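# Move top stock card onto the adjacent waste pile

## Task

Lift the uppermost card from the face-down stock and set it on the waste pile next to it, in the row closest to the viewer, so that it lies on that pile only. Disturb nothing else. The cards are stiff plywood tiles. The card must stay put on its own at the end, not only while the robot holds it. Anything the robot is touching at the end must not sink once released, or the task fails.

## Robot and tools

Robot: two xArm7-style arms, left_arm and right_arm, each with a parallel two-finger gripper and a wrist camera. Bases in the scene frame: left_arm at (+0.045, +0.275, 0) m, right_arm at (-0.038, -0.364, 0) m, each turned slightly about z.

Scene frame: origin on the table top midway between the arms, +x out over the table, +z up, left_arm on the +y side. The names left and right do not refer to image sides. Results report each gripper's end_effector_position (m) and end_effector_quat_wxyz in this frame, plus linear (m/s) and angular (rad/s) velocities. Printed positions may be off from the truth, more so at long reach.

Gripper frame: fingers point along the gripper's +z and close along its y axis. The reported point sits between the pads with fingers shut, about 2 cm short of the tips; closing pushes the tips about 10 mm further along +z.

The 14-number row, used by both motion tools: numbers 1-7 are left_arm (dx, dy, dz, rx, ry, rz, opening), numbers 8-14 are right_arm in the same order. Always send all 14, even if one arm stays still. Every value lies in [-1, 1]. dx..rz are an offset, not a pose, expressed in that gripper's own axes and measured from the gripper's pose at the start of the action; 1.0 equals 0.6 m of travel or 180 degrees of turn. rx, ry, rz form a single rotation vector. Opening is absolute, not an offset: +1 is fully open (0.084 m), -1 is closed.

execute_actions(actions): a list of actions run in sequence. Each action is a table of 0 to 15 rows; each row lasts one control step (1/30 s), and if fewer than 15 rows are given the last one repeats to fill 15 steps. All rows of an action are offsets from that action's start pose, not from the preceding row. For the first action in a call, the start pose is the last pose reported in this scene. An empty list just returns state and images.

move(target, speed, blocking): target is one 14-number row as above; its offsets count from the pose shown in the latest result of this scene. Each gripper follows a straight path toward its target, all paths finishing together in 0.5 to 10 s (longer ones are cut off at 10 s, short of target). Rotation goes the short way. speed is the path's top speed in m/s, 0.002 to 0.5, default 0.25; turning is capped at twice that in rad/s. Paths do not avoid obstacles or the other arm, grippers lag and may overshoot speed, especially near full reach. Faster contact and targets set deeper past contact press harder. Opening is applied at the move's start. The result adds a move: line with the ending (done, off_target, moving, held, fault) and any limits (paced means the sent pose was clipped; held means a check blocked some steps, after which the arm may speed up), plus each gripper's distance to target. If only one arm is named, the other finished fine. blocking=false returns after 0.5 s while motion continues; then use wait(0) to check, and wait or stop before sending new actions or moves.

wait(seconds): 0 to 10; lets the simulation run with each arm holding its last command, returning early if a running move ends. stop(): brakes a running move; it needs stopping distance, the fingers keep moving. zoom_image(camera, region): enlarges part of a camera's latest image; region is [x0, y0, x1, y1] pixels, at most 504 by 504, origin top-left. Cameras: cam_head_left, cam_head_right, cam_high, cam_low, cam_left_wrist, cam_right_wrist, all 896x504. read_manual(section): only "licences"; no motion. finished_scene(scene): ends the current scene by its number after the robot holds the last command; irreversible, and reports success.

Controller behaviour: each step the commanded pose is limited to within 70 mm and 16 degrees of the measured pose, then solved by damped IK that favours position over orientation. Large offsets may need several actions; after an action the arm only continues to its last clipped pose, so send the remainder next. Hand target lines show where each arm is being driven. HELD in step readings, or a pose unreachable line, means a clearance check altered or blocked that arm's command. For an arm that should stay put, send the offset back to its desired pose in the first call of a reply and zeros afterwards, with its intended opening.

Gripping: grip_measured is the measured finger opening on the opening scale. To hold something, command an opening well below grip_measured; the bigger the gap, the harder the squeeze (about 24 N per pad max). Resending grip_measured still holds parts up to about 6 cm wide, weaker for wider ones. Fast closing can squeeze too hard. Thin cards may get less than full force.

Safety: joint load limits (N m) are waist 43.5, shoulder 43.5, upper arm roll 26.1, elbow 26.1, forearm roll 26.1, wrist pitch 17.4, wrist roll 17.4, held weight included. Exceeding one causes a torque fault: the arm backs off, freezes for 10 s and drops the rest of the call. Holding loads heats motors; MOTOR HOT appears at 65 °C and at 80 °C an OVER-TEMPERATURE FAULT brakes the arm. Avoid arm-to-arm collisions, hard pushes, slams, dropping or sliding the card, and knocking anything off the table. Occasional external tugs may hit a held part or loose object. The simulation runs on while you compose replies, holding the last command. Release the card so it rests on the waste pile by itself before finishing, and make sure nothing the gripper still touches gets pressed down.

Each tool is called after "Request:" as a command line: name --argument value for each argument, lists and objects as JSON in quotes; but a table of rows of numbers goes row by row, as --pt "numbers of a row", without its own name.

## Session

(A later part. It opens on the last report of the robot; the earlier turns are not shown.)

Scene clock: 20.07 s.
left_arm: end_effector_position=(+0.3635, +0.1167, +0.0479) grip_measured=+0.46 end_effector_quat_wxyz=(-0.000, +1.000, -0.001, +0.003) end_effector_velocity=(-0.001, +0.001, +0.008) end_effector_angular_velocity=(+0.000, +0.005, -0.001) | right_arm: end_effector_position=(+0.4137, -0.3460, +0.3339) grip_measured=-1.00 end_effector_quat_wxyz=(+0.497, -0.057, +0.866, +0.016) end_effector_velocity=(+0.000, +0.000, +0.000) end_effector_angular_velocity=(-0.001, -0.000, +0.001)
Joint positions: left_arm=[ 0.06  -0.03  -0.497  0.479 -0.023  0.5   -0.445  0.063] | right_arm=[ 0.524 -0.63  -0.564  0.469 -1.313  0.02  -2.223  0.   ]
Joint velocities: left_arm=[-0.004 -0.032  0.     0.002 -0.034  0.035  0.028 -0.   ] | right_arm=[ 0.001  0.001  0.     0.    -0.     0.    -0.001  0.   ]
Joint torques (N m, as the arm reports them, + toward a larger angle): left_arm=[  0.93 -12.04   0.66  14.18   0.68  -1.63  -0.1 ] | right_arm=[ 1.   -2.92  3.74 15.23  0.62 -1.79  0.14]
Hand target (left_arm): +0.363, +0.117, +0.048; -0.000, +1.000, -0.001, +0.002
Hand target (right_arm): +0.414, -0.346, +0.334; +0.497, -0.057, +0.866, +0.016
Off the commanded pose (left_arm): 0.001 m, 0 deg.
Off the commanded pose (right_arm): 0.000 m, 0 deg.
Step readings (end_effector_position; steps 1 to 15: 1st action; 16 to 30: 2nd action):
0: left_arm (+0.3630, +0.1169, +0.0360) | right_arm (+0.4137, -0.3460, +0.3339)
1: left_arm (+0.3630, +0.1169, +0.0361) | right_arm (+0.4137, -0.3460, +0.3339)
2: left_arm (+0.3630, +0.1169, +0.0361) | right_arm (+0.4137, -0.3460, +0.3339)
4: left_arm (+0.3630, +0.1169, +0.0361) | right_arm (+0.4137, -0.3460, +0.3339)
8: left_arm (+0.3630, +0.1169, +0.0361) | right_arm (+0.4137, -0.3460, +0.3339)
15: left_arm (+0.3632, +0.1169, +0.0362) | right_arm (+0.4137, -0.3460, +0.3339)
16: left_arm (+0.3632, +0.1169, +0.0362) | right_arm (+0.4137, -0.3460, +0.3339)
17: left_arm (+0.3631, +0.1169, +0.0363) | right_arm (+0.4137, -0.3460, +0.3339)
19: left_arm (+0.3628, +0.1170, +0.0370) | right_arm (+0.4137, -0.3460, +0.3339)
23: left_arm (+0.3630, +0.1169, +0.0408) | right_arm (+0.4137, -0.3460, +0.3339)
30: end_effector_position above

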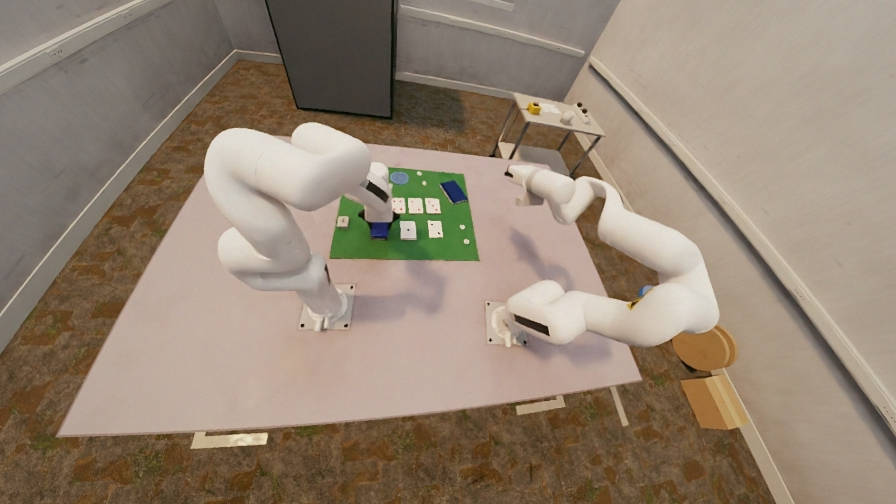

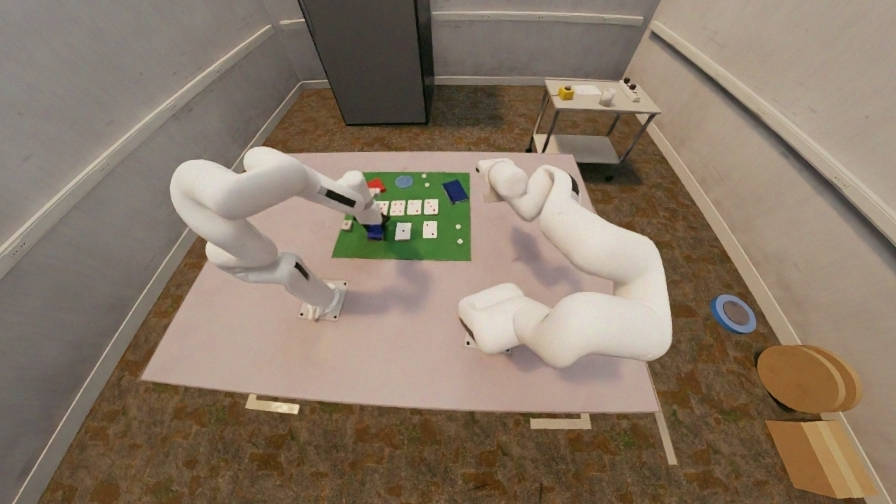

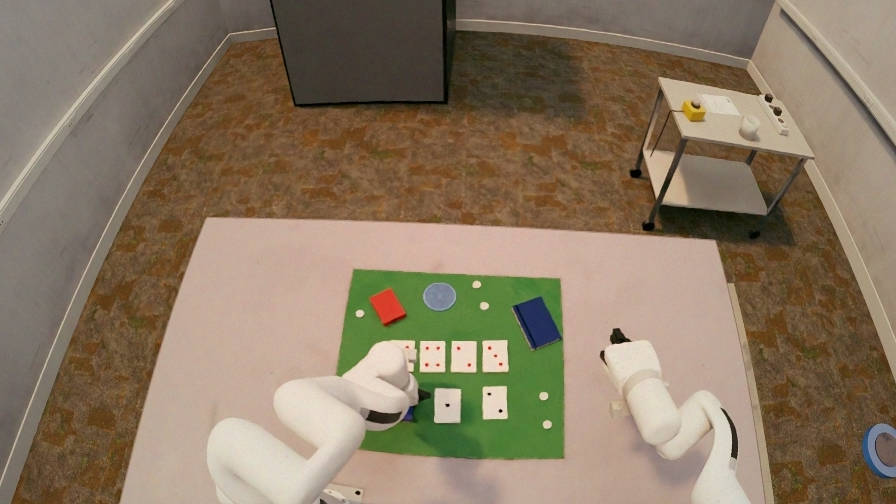

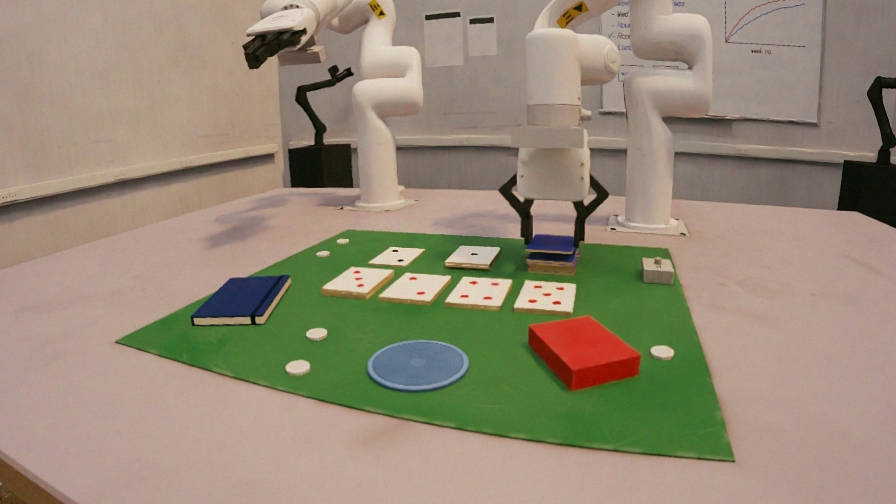

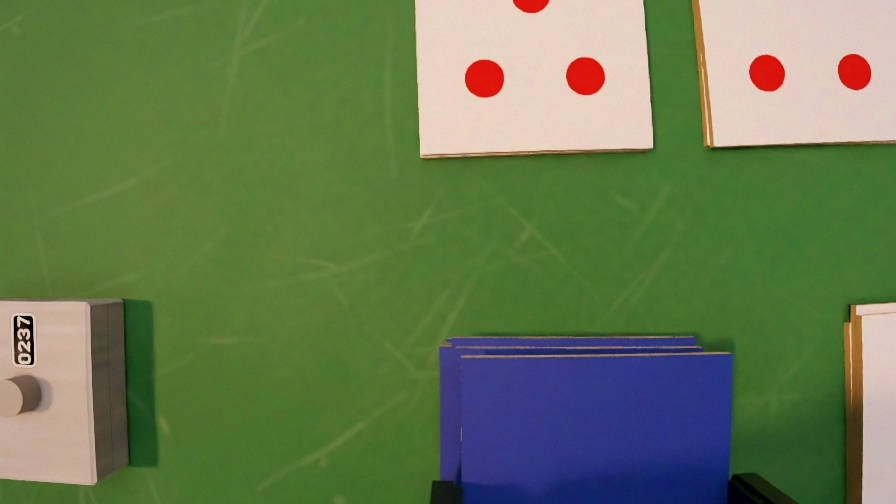

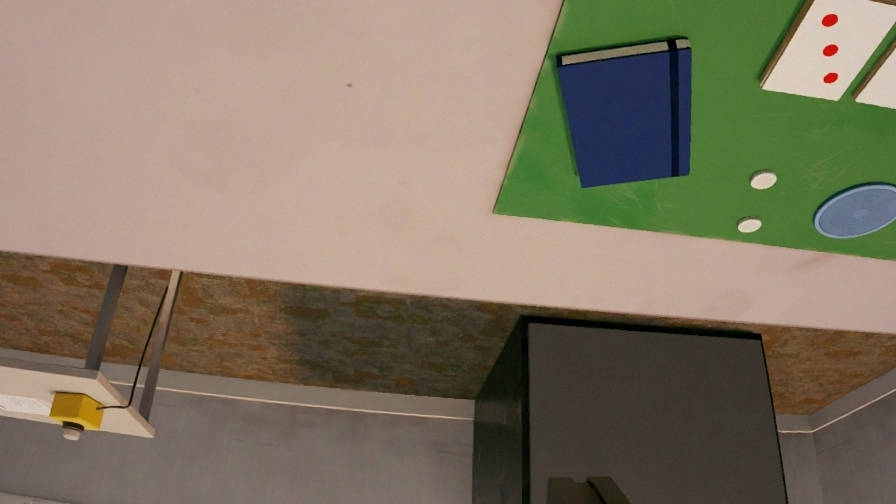

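Request:
move --target '[0.011,0.192,0.0,0,0,0,0.25, 0,0,0,0,0,0,-1]' --speed 0.12

Scene clock: 21.97 s.
left_arm: end_effector_position=(+0.3705, +0.0020, +0.0480) grip_measured=+0.46 end_effector_quat_wxyz=(-0.000, +1.000, -0.001, +0.003) end_effector_velocity=(+0.000, -0.002, +0.000) end_effector_angular_velocity=(+0.000, -0.001, -0.000) | right_arm: end_effector_position=(+0.4137, -0.3460, +0.3339) grip_measured=-1.00 end_effector_quat_wxyz=(+0.497, -0.057, +0.866, +0.016) end_effector_velocity=(+0.000, +0.000, +0.001) end_effector_angular_velocity=(-0.001, -0.001, +0.001)
Joint positions: left_arm=[-0.092  0.195 -0.565  0.73   0.202  0.569 -0.848  0.063] | right_arm=[ 0.524 -0.63  -0.564  0.469 -1.313  0.02  -2.223  0.   ]
Joint velocities: left_arm=[-0.004  0.004 -0.     0.006  0.005  0.003 -0.008  0.   ] | right_arm=[ 0.     0.     0.001  0.001 -0.    -0.     0.     0.   ]
Joint torques (N m, as the arm reports them, + toward a larger angle): left_arm=[  0.08 -17.93  -2.17  15.27   0.58  -1.54  -0.01] | right_arm=[ 0.76 -2.74  3.77 15.12  0.63 -1.84  0.08]
Hand target (left_arm): +0.370, +0.002, +0.048; -0.000, +1.000, -0.001, +0.003
Hand target (right_arm): +0.414, -0.346, +0.334; +0.497, -0.057, +0.866, +0.016
Off the commanded pose (left_arm): 0.001 m, 0 deg.
Off the commanded pose (right_arm): 0.000 m, 0 deg.
move: done

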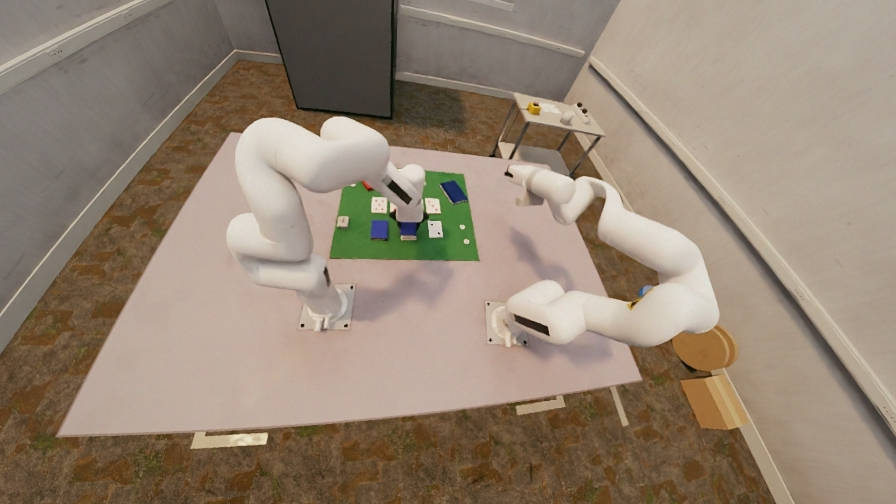

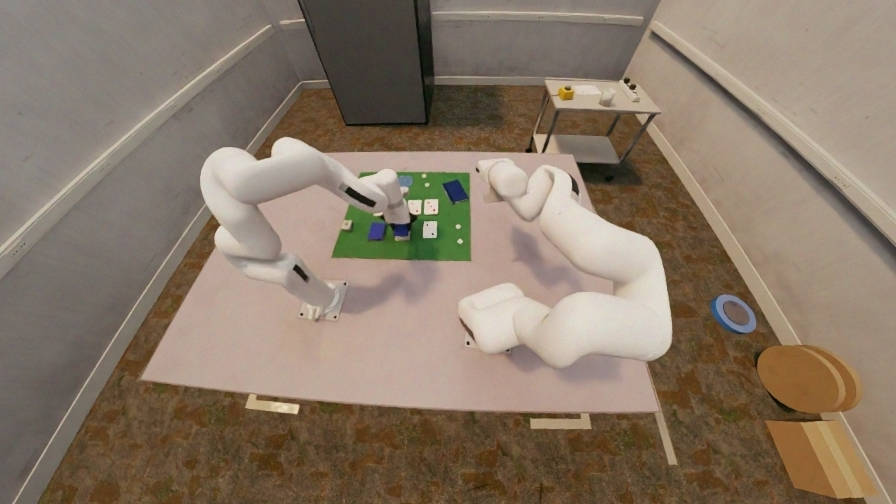

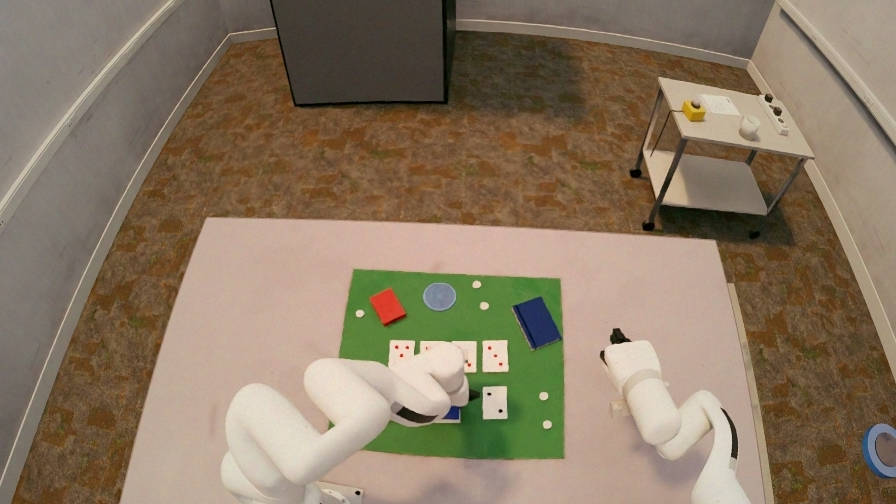

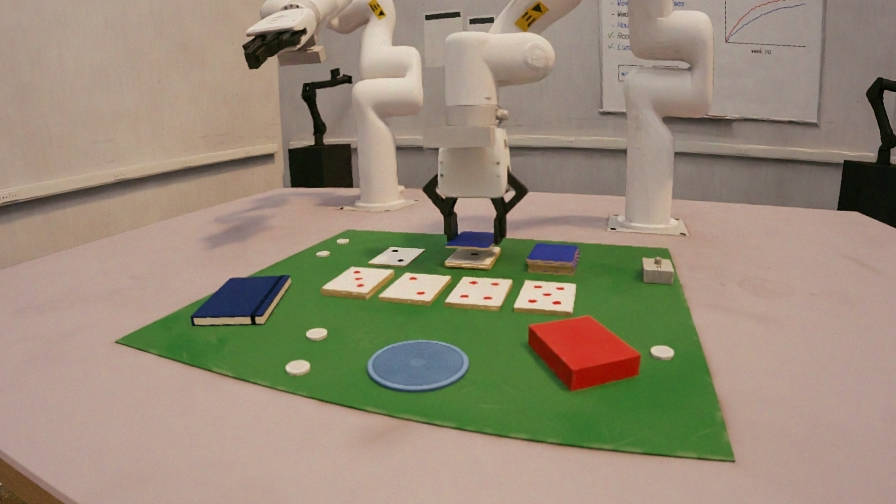

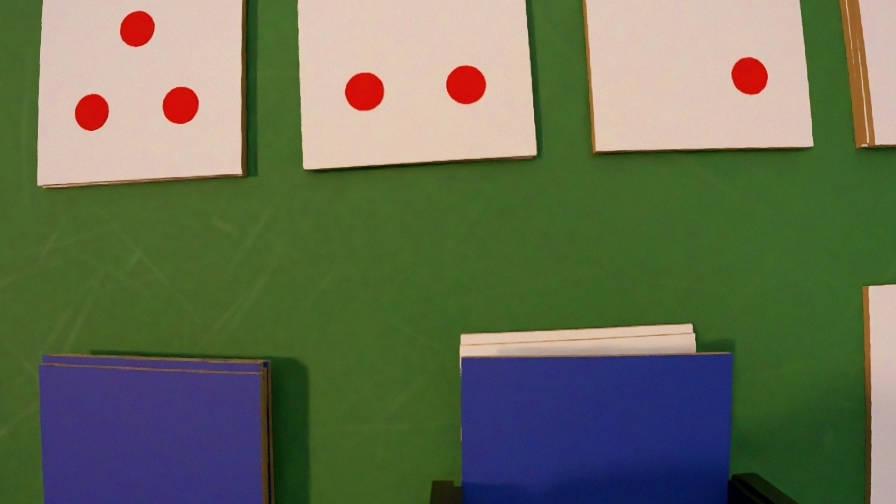

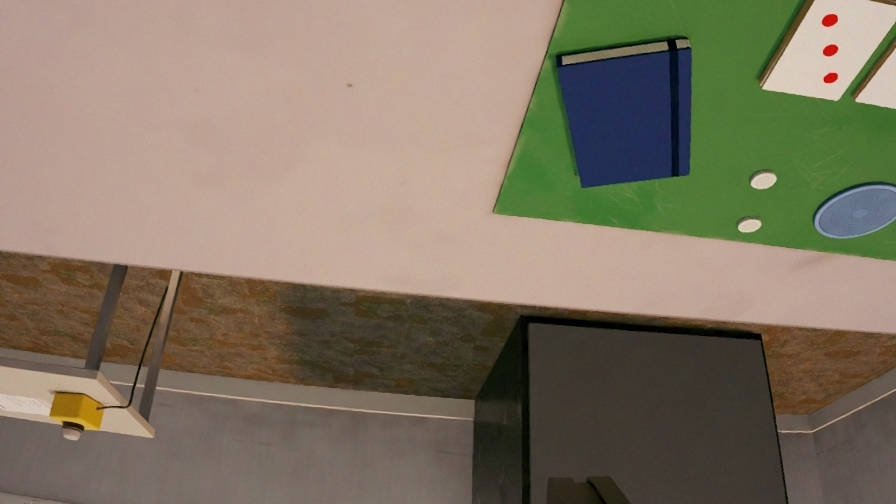

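Request:
move --target '[0,0.003,0.031,0,0,-0.011,0.25, 0,0,0,0,0,0,-1]' --speed 0.04

Request:
zoom_image --camera "cam_low" --region '[425, 215, 525, 285]'

Scene clock: 23.23 s.
left_arm: end_effector_position=(+0.3706, +0.0000, +0.0297) grip_measured=+0.46 end_effector_quat_wxyz=(+0.000, +1.000, +0.016, +0.003) end_effector_velocity=(+0.001, -0.002, -0.000) end_effector_angular_velocity=(-0.002, -0.002, -0.000) | right_arm: end_effector_position=(+0.4137, -0.3460, +0.3339) grip_measured=-1.00 end_effector_quat_wxyz=(+0.497, -0.057, +0.866, +0.016) end_effector_velocity=(-0.000, -0.000, -0.000) end_effector_angular_velocity=(+0.001, +0.001, -0.000)
Joint positions: left_arm=[-0.12   0.254 -0.531  0.732  0.266  0.523 -0.932  0.063] | right_arm=[ 0.524 -0.63  -0.564  0.469 -1.313  0.02  -2.223  0.   ]
Joint velocities: left_arm=[-0.002  0.004  0.     0.003  0.004 -0.003 -0.005 -0.   ] | right_arm=[ 0.    -0.    -0.002 -0.001 -0.    -0.    -0.001  0.   ]
Joint torques (N m, as the arm reports them, + toward a larger angle): left_arm=[  0.69 -18.91  -2.76  14.35   0.52  -1.61   0.07] | right_arm=[ 0.77 -2.85  3.86 15.32  0.7  -1.82  0.07]
Hand target (left_arm): +0.371, +0.000, +0.029; -0.000, +1.000, +0.017, +0.003
Hand target (right_arm): +0.414, -0.346, +0.334; +0.497, -0.057, +0.866, +0.016
Off the commanded pose (left_arm): 0.000 m, 0 deg.
Off the commanded pose (right_arm): 0.000 m, 0 deg.
move: done

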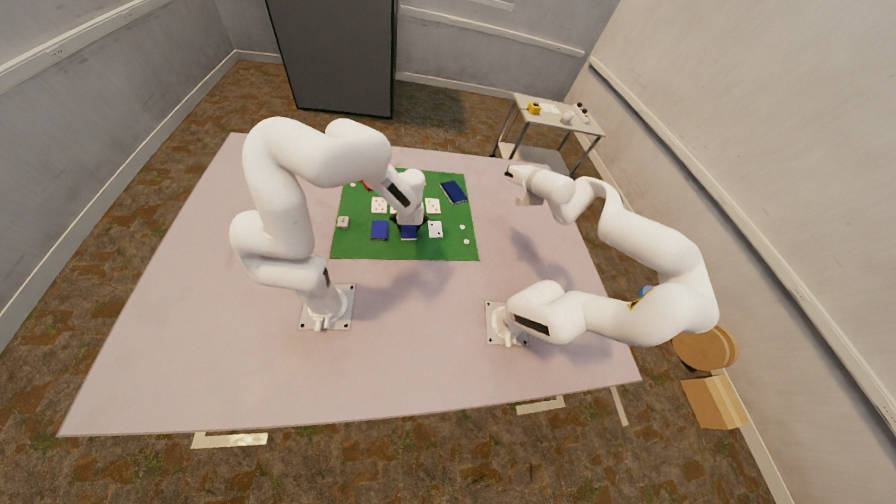

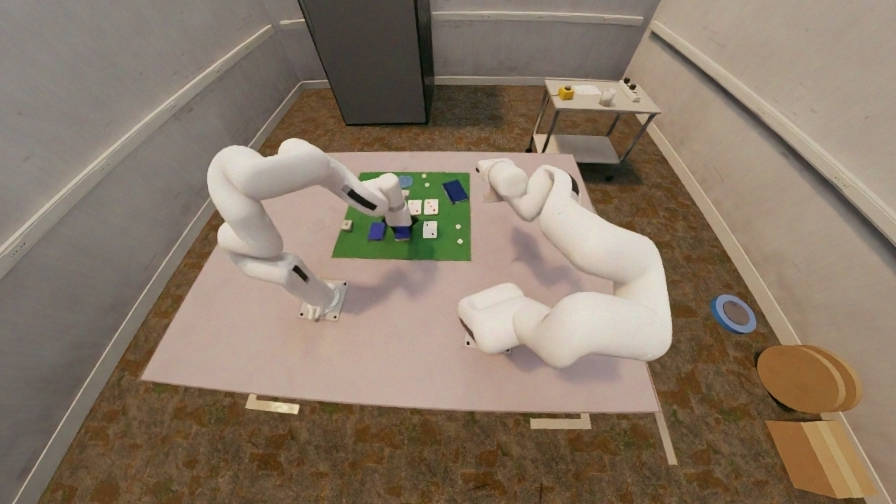

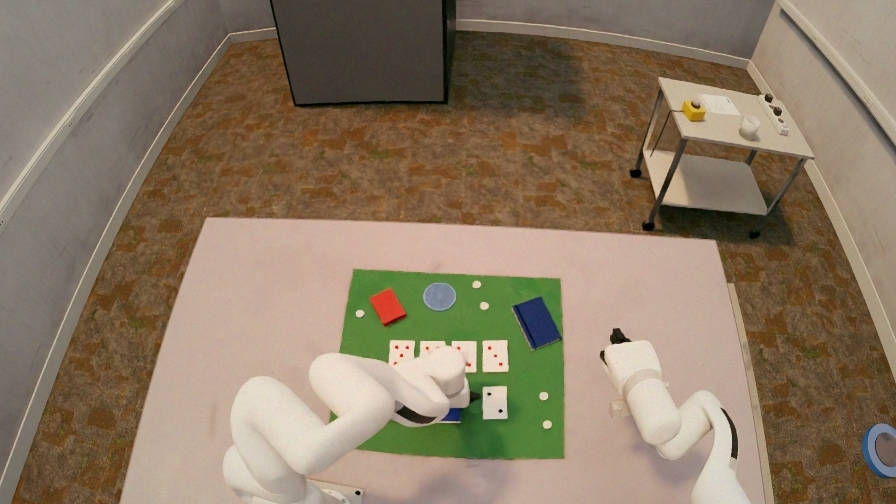

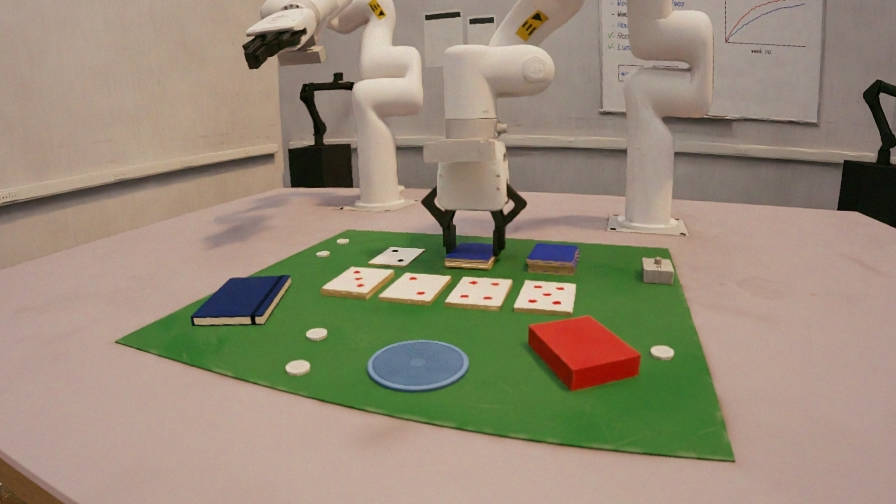

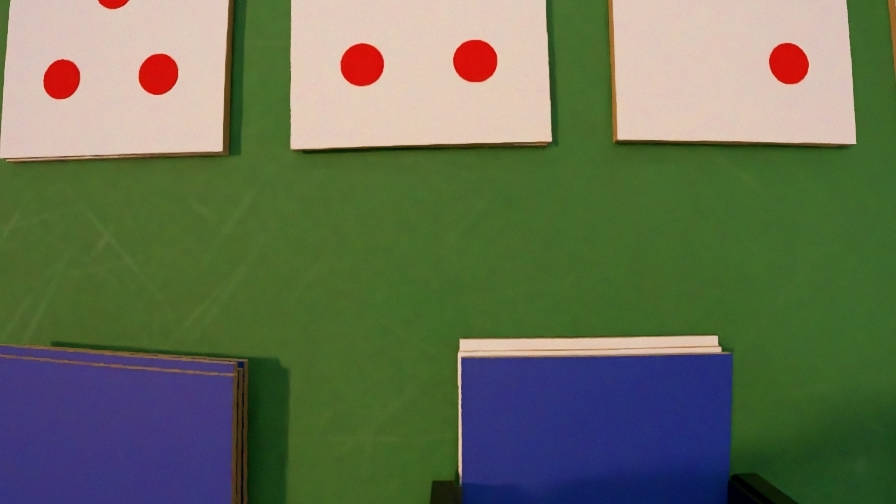

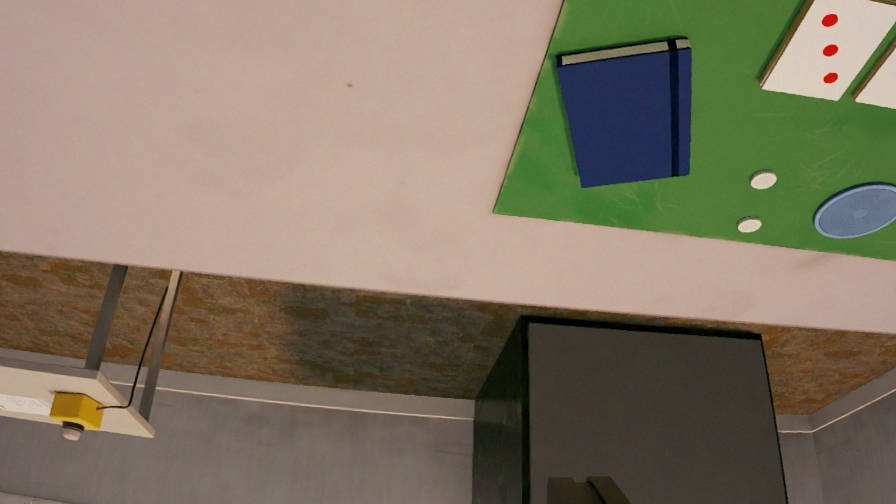

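Region (425, 215, 525, 285) of cam_low's 896x504 image, scaled by 5.040, with more detail than that image has; it fills the top 353 rows of this view, and the rest is white.

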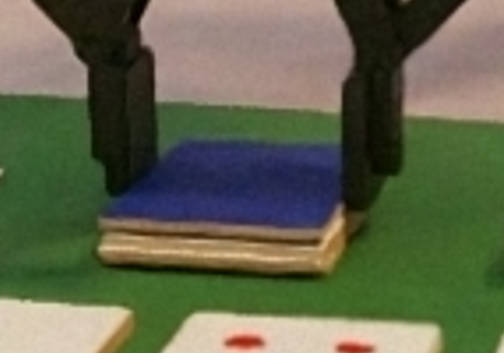

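Request:
execute_actions --actions '[[[0,0,0.001,0,0,0,0.25,0,0,0,0,0,0,-1],[0,0,0.0015,0,0,0,0.25,0,0,0,0,0,0,-1],[0,0,0.002,0,0,0,0.25,0,0,0,0,0,0,-1],[0,0,0.0025,0,0,0,0.25,0,0,0,0,0,0,-1],[0,0,0.003,0,0,0,0.25,0,0,0,0,0,0,-1],[0,0,0.0033,0,0,0,0.25,0,0,0,0,0,0,-1],[0,0,0.0033,0,0,0,0.25,0,0,0,0,0,0,-1],[0,0,0.0033,0,0,0,0.25,0,0,0,0,0,0,-1],[0,0,0.0033,0,0,0,0.4,0,0,0,0,0,0,-1],[0,0,0.0033,0,0,0,0.48,0,0,0,0,0,0,-1],[0,0,0.0033,0,0,0,0.55,0,0,0,0,0,0,-1],[0,0,0.0033,0,0,0,0.62,0,0,0,0,0,0,-1],[0,0,0.0033,0,0,0,0.7,0,0,0,0,0,0,-1],[0,0,0.0033,0,0,0,0.75,0,0,0,0,0,0,-1]],[[0,0,-0.002,0,0,0,0.75,0,0,0,0,0,0,-1],[0,0,-0.005,0,0,0,0.75,0,0,0,0,0,0,-1],[0,0,-0.009,0,0,0,0.75,0,0,0,0,0,0,-1],[0,0,-0.014,0,0,0,0.75,0,0,0,0,0,0,-1],[0,0,-0.02,0,0,0,0.75,0,0,0,0,0,0,-1],[0,0,-0.026,0,0,0,0.75,0,0,0,0,0,0,-1],[0,0,-0.032,0,0,0,0.75,0,0,0,0,0,0,-1],[0,0,-0.038,0,0,0,0.75,0,0,0,0,0,0,-1],[0,0,-0.043,0,0,0,0.75,0,0,0,0,0,0,-1],[0,0,-0.047,0,0,0,0.75,0,0,0,0,0,0,-1],[0,0,-0.05,0,0,0,0.75,0,0,0,0,0,0,-1]]]'

Request:
zoom_image --camera "cam_low" --region '[425, 205, 605, 285]'

Scene clock: 25.53 s.
left_arm: end_effector_position=(+0.3712, -0.0005, +0.0574) grip_measured=+0.75 end_effector_quat_wxyz=(+0.000, +1.000, +0.016, +0.005) end_effector_velocity=(-0.007, +0.009, +0.007) end_effector_angular_velocity=(+0.011, +0.030, +0.006) | right_arm: end_effector_position=(+0.4137, -0.3460, +0.3339) grip_measured=-1.00 end_effector_quat_wxyz=(+0.497, -0.057, +0.866, +0.016) end_effector_velocity=(+0.000, -0.001, +0.001) end_effector_angular_velocity=(-0.000, -0.001, -0.001)
Joint positions: left_arm=[-0.095  0.172 -0.57   0.737  0.175  0.592 -0.867  0.075] | right_arm=[ 0.524 -0.63  -0.564  0.469 -1.313  0.02  -2.223  0.   ]
Joint velocities: left_arm=[ 0.021 -0.036 -0.015 -0.01  -0.062  0.048  0.051 -0.   ] | right_arm=[-0.001 -0.     0.     0.001 -0.     0.     0.     0.   ]
Joint torques (N m, as the arm reports them, + toward a larger angle): left_arm=[  0.35 -16.38  -1.46  14.74   0.61  -1.52   0.14] | right_arm=[ 0.79 -2.63  3.67 15.24  0.73 -1.95  0.16]
Hand target (left_arm): +0.371, +0.000, +0.058; -0.000, +1.000, +0.017, +0.003
Hand target (right_arm): +0.414, -0.346, +0.334; +0.497, -0.057, +0.866, +0.016
Off the commanded pose (left_arm): 0.001 m, 0 deg.
Off the commanded pose (right_arm): 0.000 m, 0 deg.
Step readings (end_effector_position; steps 1 to 15: 1st action; 16 to 30: 2nd action):
0: left_arm (+0.3705, +0.0001, +0.0295) | right_arm (+0.4137, -0.3460, +0.3339)
1: left_arm (+0.3705, +0.0001, +0.0294) | right_arm (+0.4137, -0.3460, +0.3339)
2: left_arm (+0.3706, +0.0001, +0.0294) | right_arm (+0.4137, -0.3460, +0.3339)
4: left_arm (+0.3707, +0.0000, +0.0289) | right_arm (+0.4137, -0.3460, +0.3339)
8: left_arm (+0.3705, +0.0001, +0.0278) | right_arm (+0.4137, -0.3460, +0.3339)
15: left_arm (+0.3707, -0.0000, +0.0277) | right_arm (+0.4137, -0.3460, +0.3339)
16: left_arm (+0.3707, -0.0000, +0.0278) | right_arm (+0.4137, -0.3460, +0.3339)
17: left_arm (+0.3705, +0.0001, +0.0280) | right_arm (+0.4137, -0.3460, +0.3339)
19: left_arm (+0.3703, +0.0003, +0.0301) | right_arm (+0.4137, -0.3460, +0.3339)
23: left_arm (+0.3706, -0.0001, +0.0407) | right_arm (+0.4137, -0.3460, +0.3339)
30: end_effector_position above

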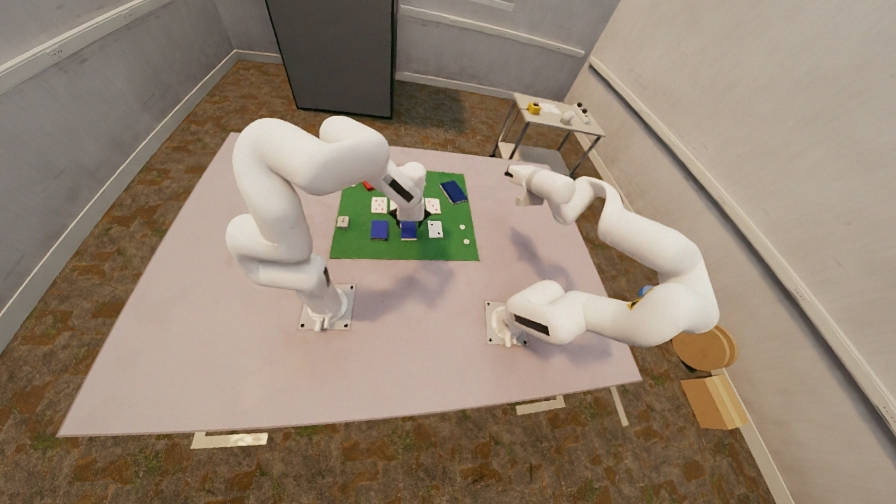

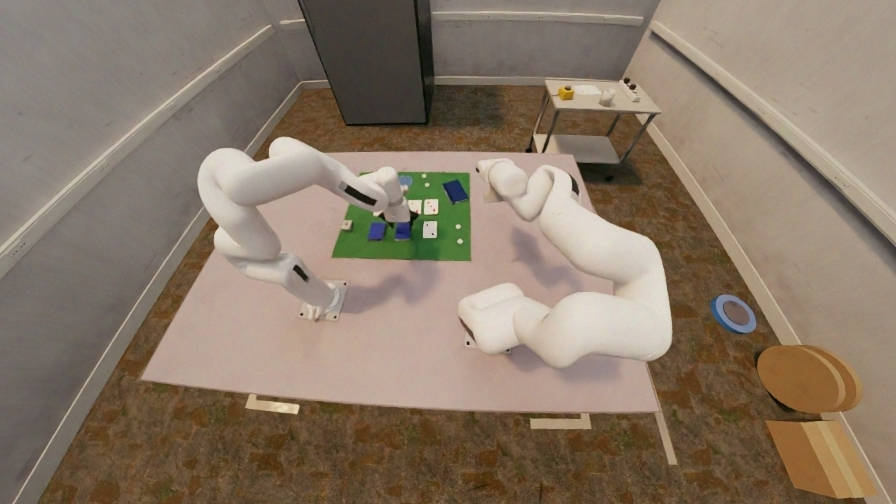

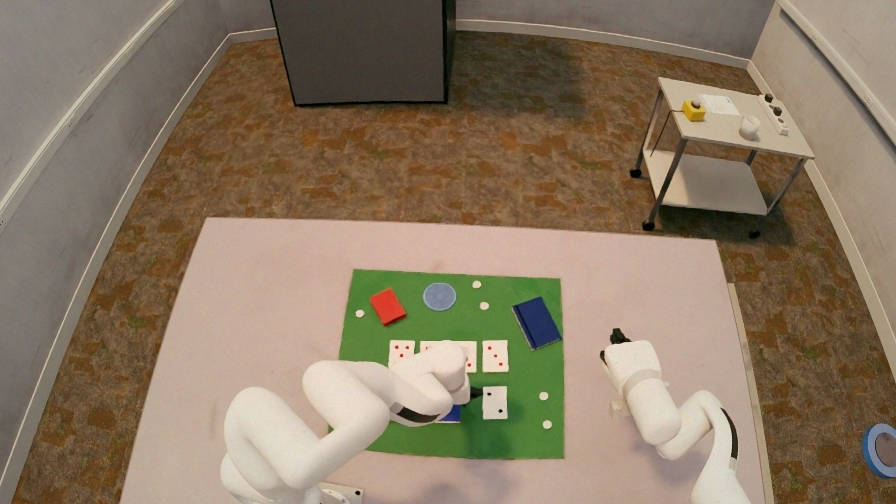

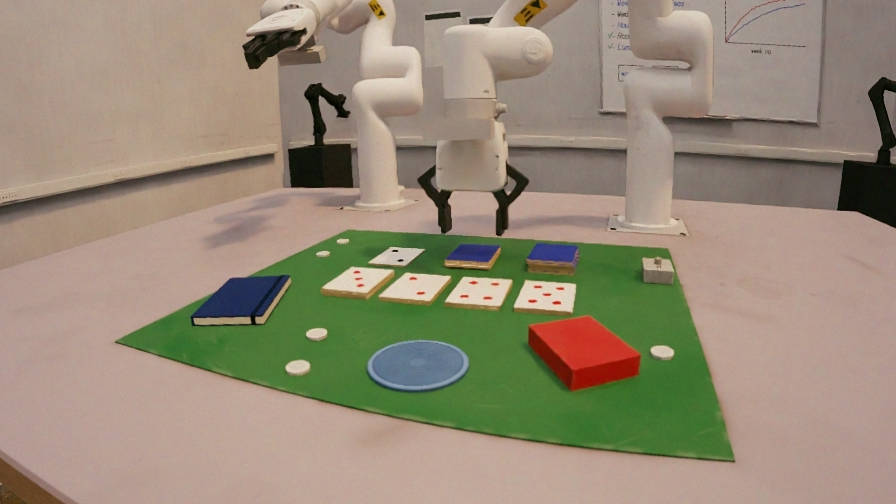

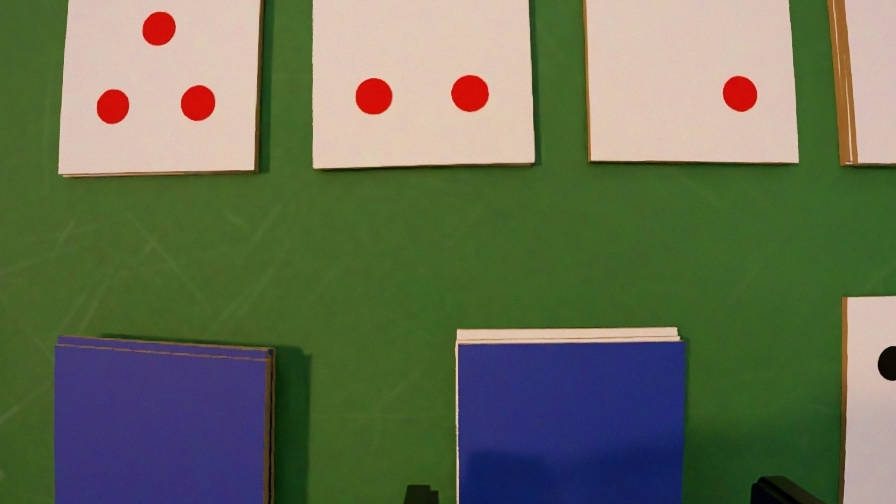

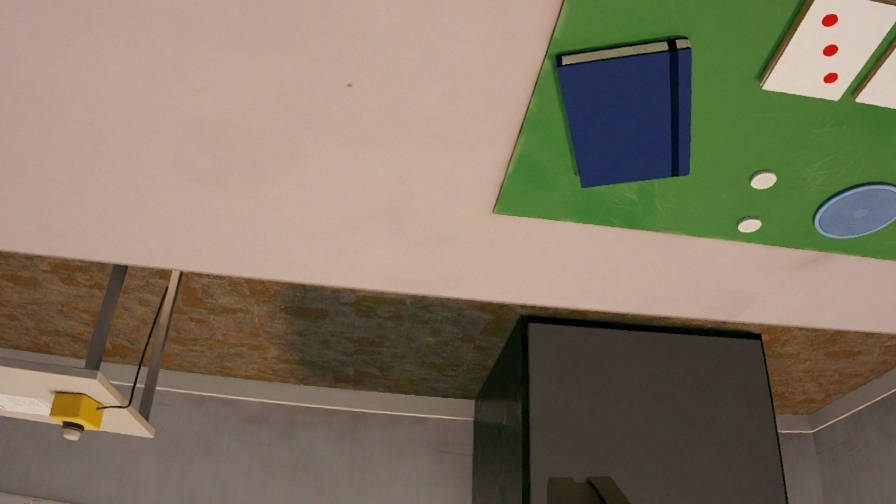

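Region (425, 205, 605, 285) of cam_low's 896x504 image, scaled by 2.800, with more detail than that image has.

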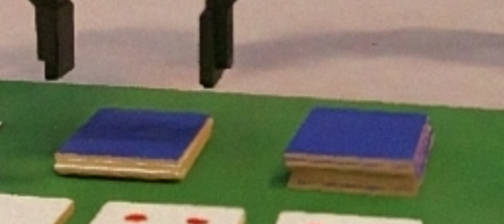

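Request:
finished_scene --scene 1

The scene is finished: the task was done.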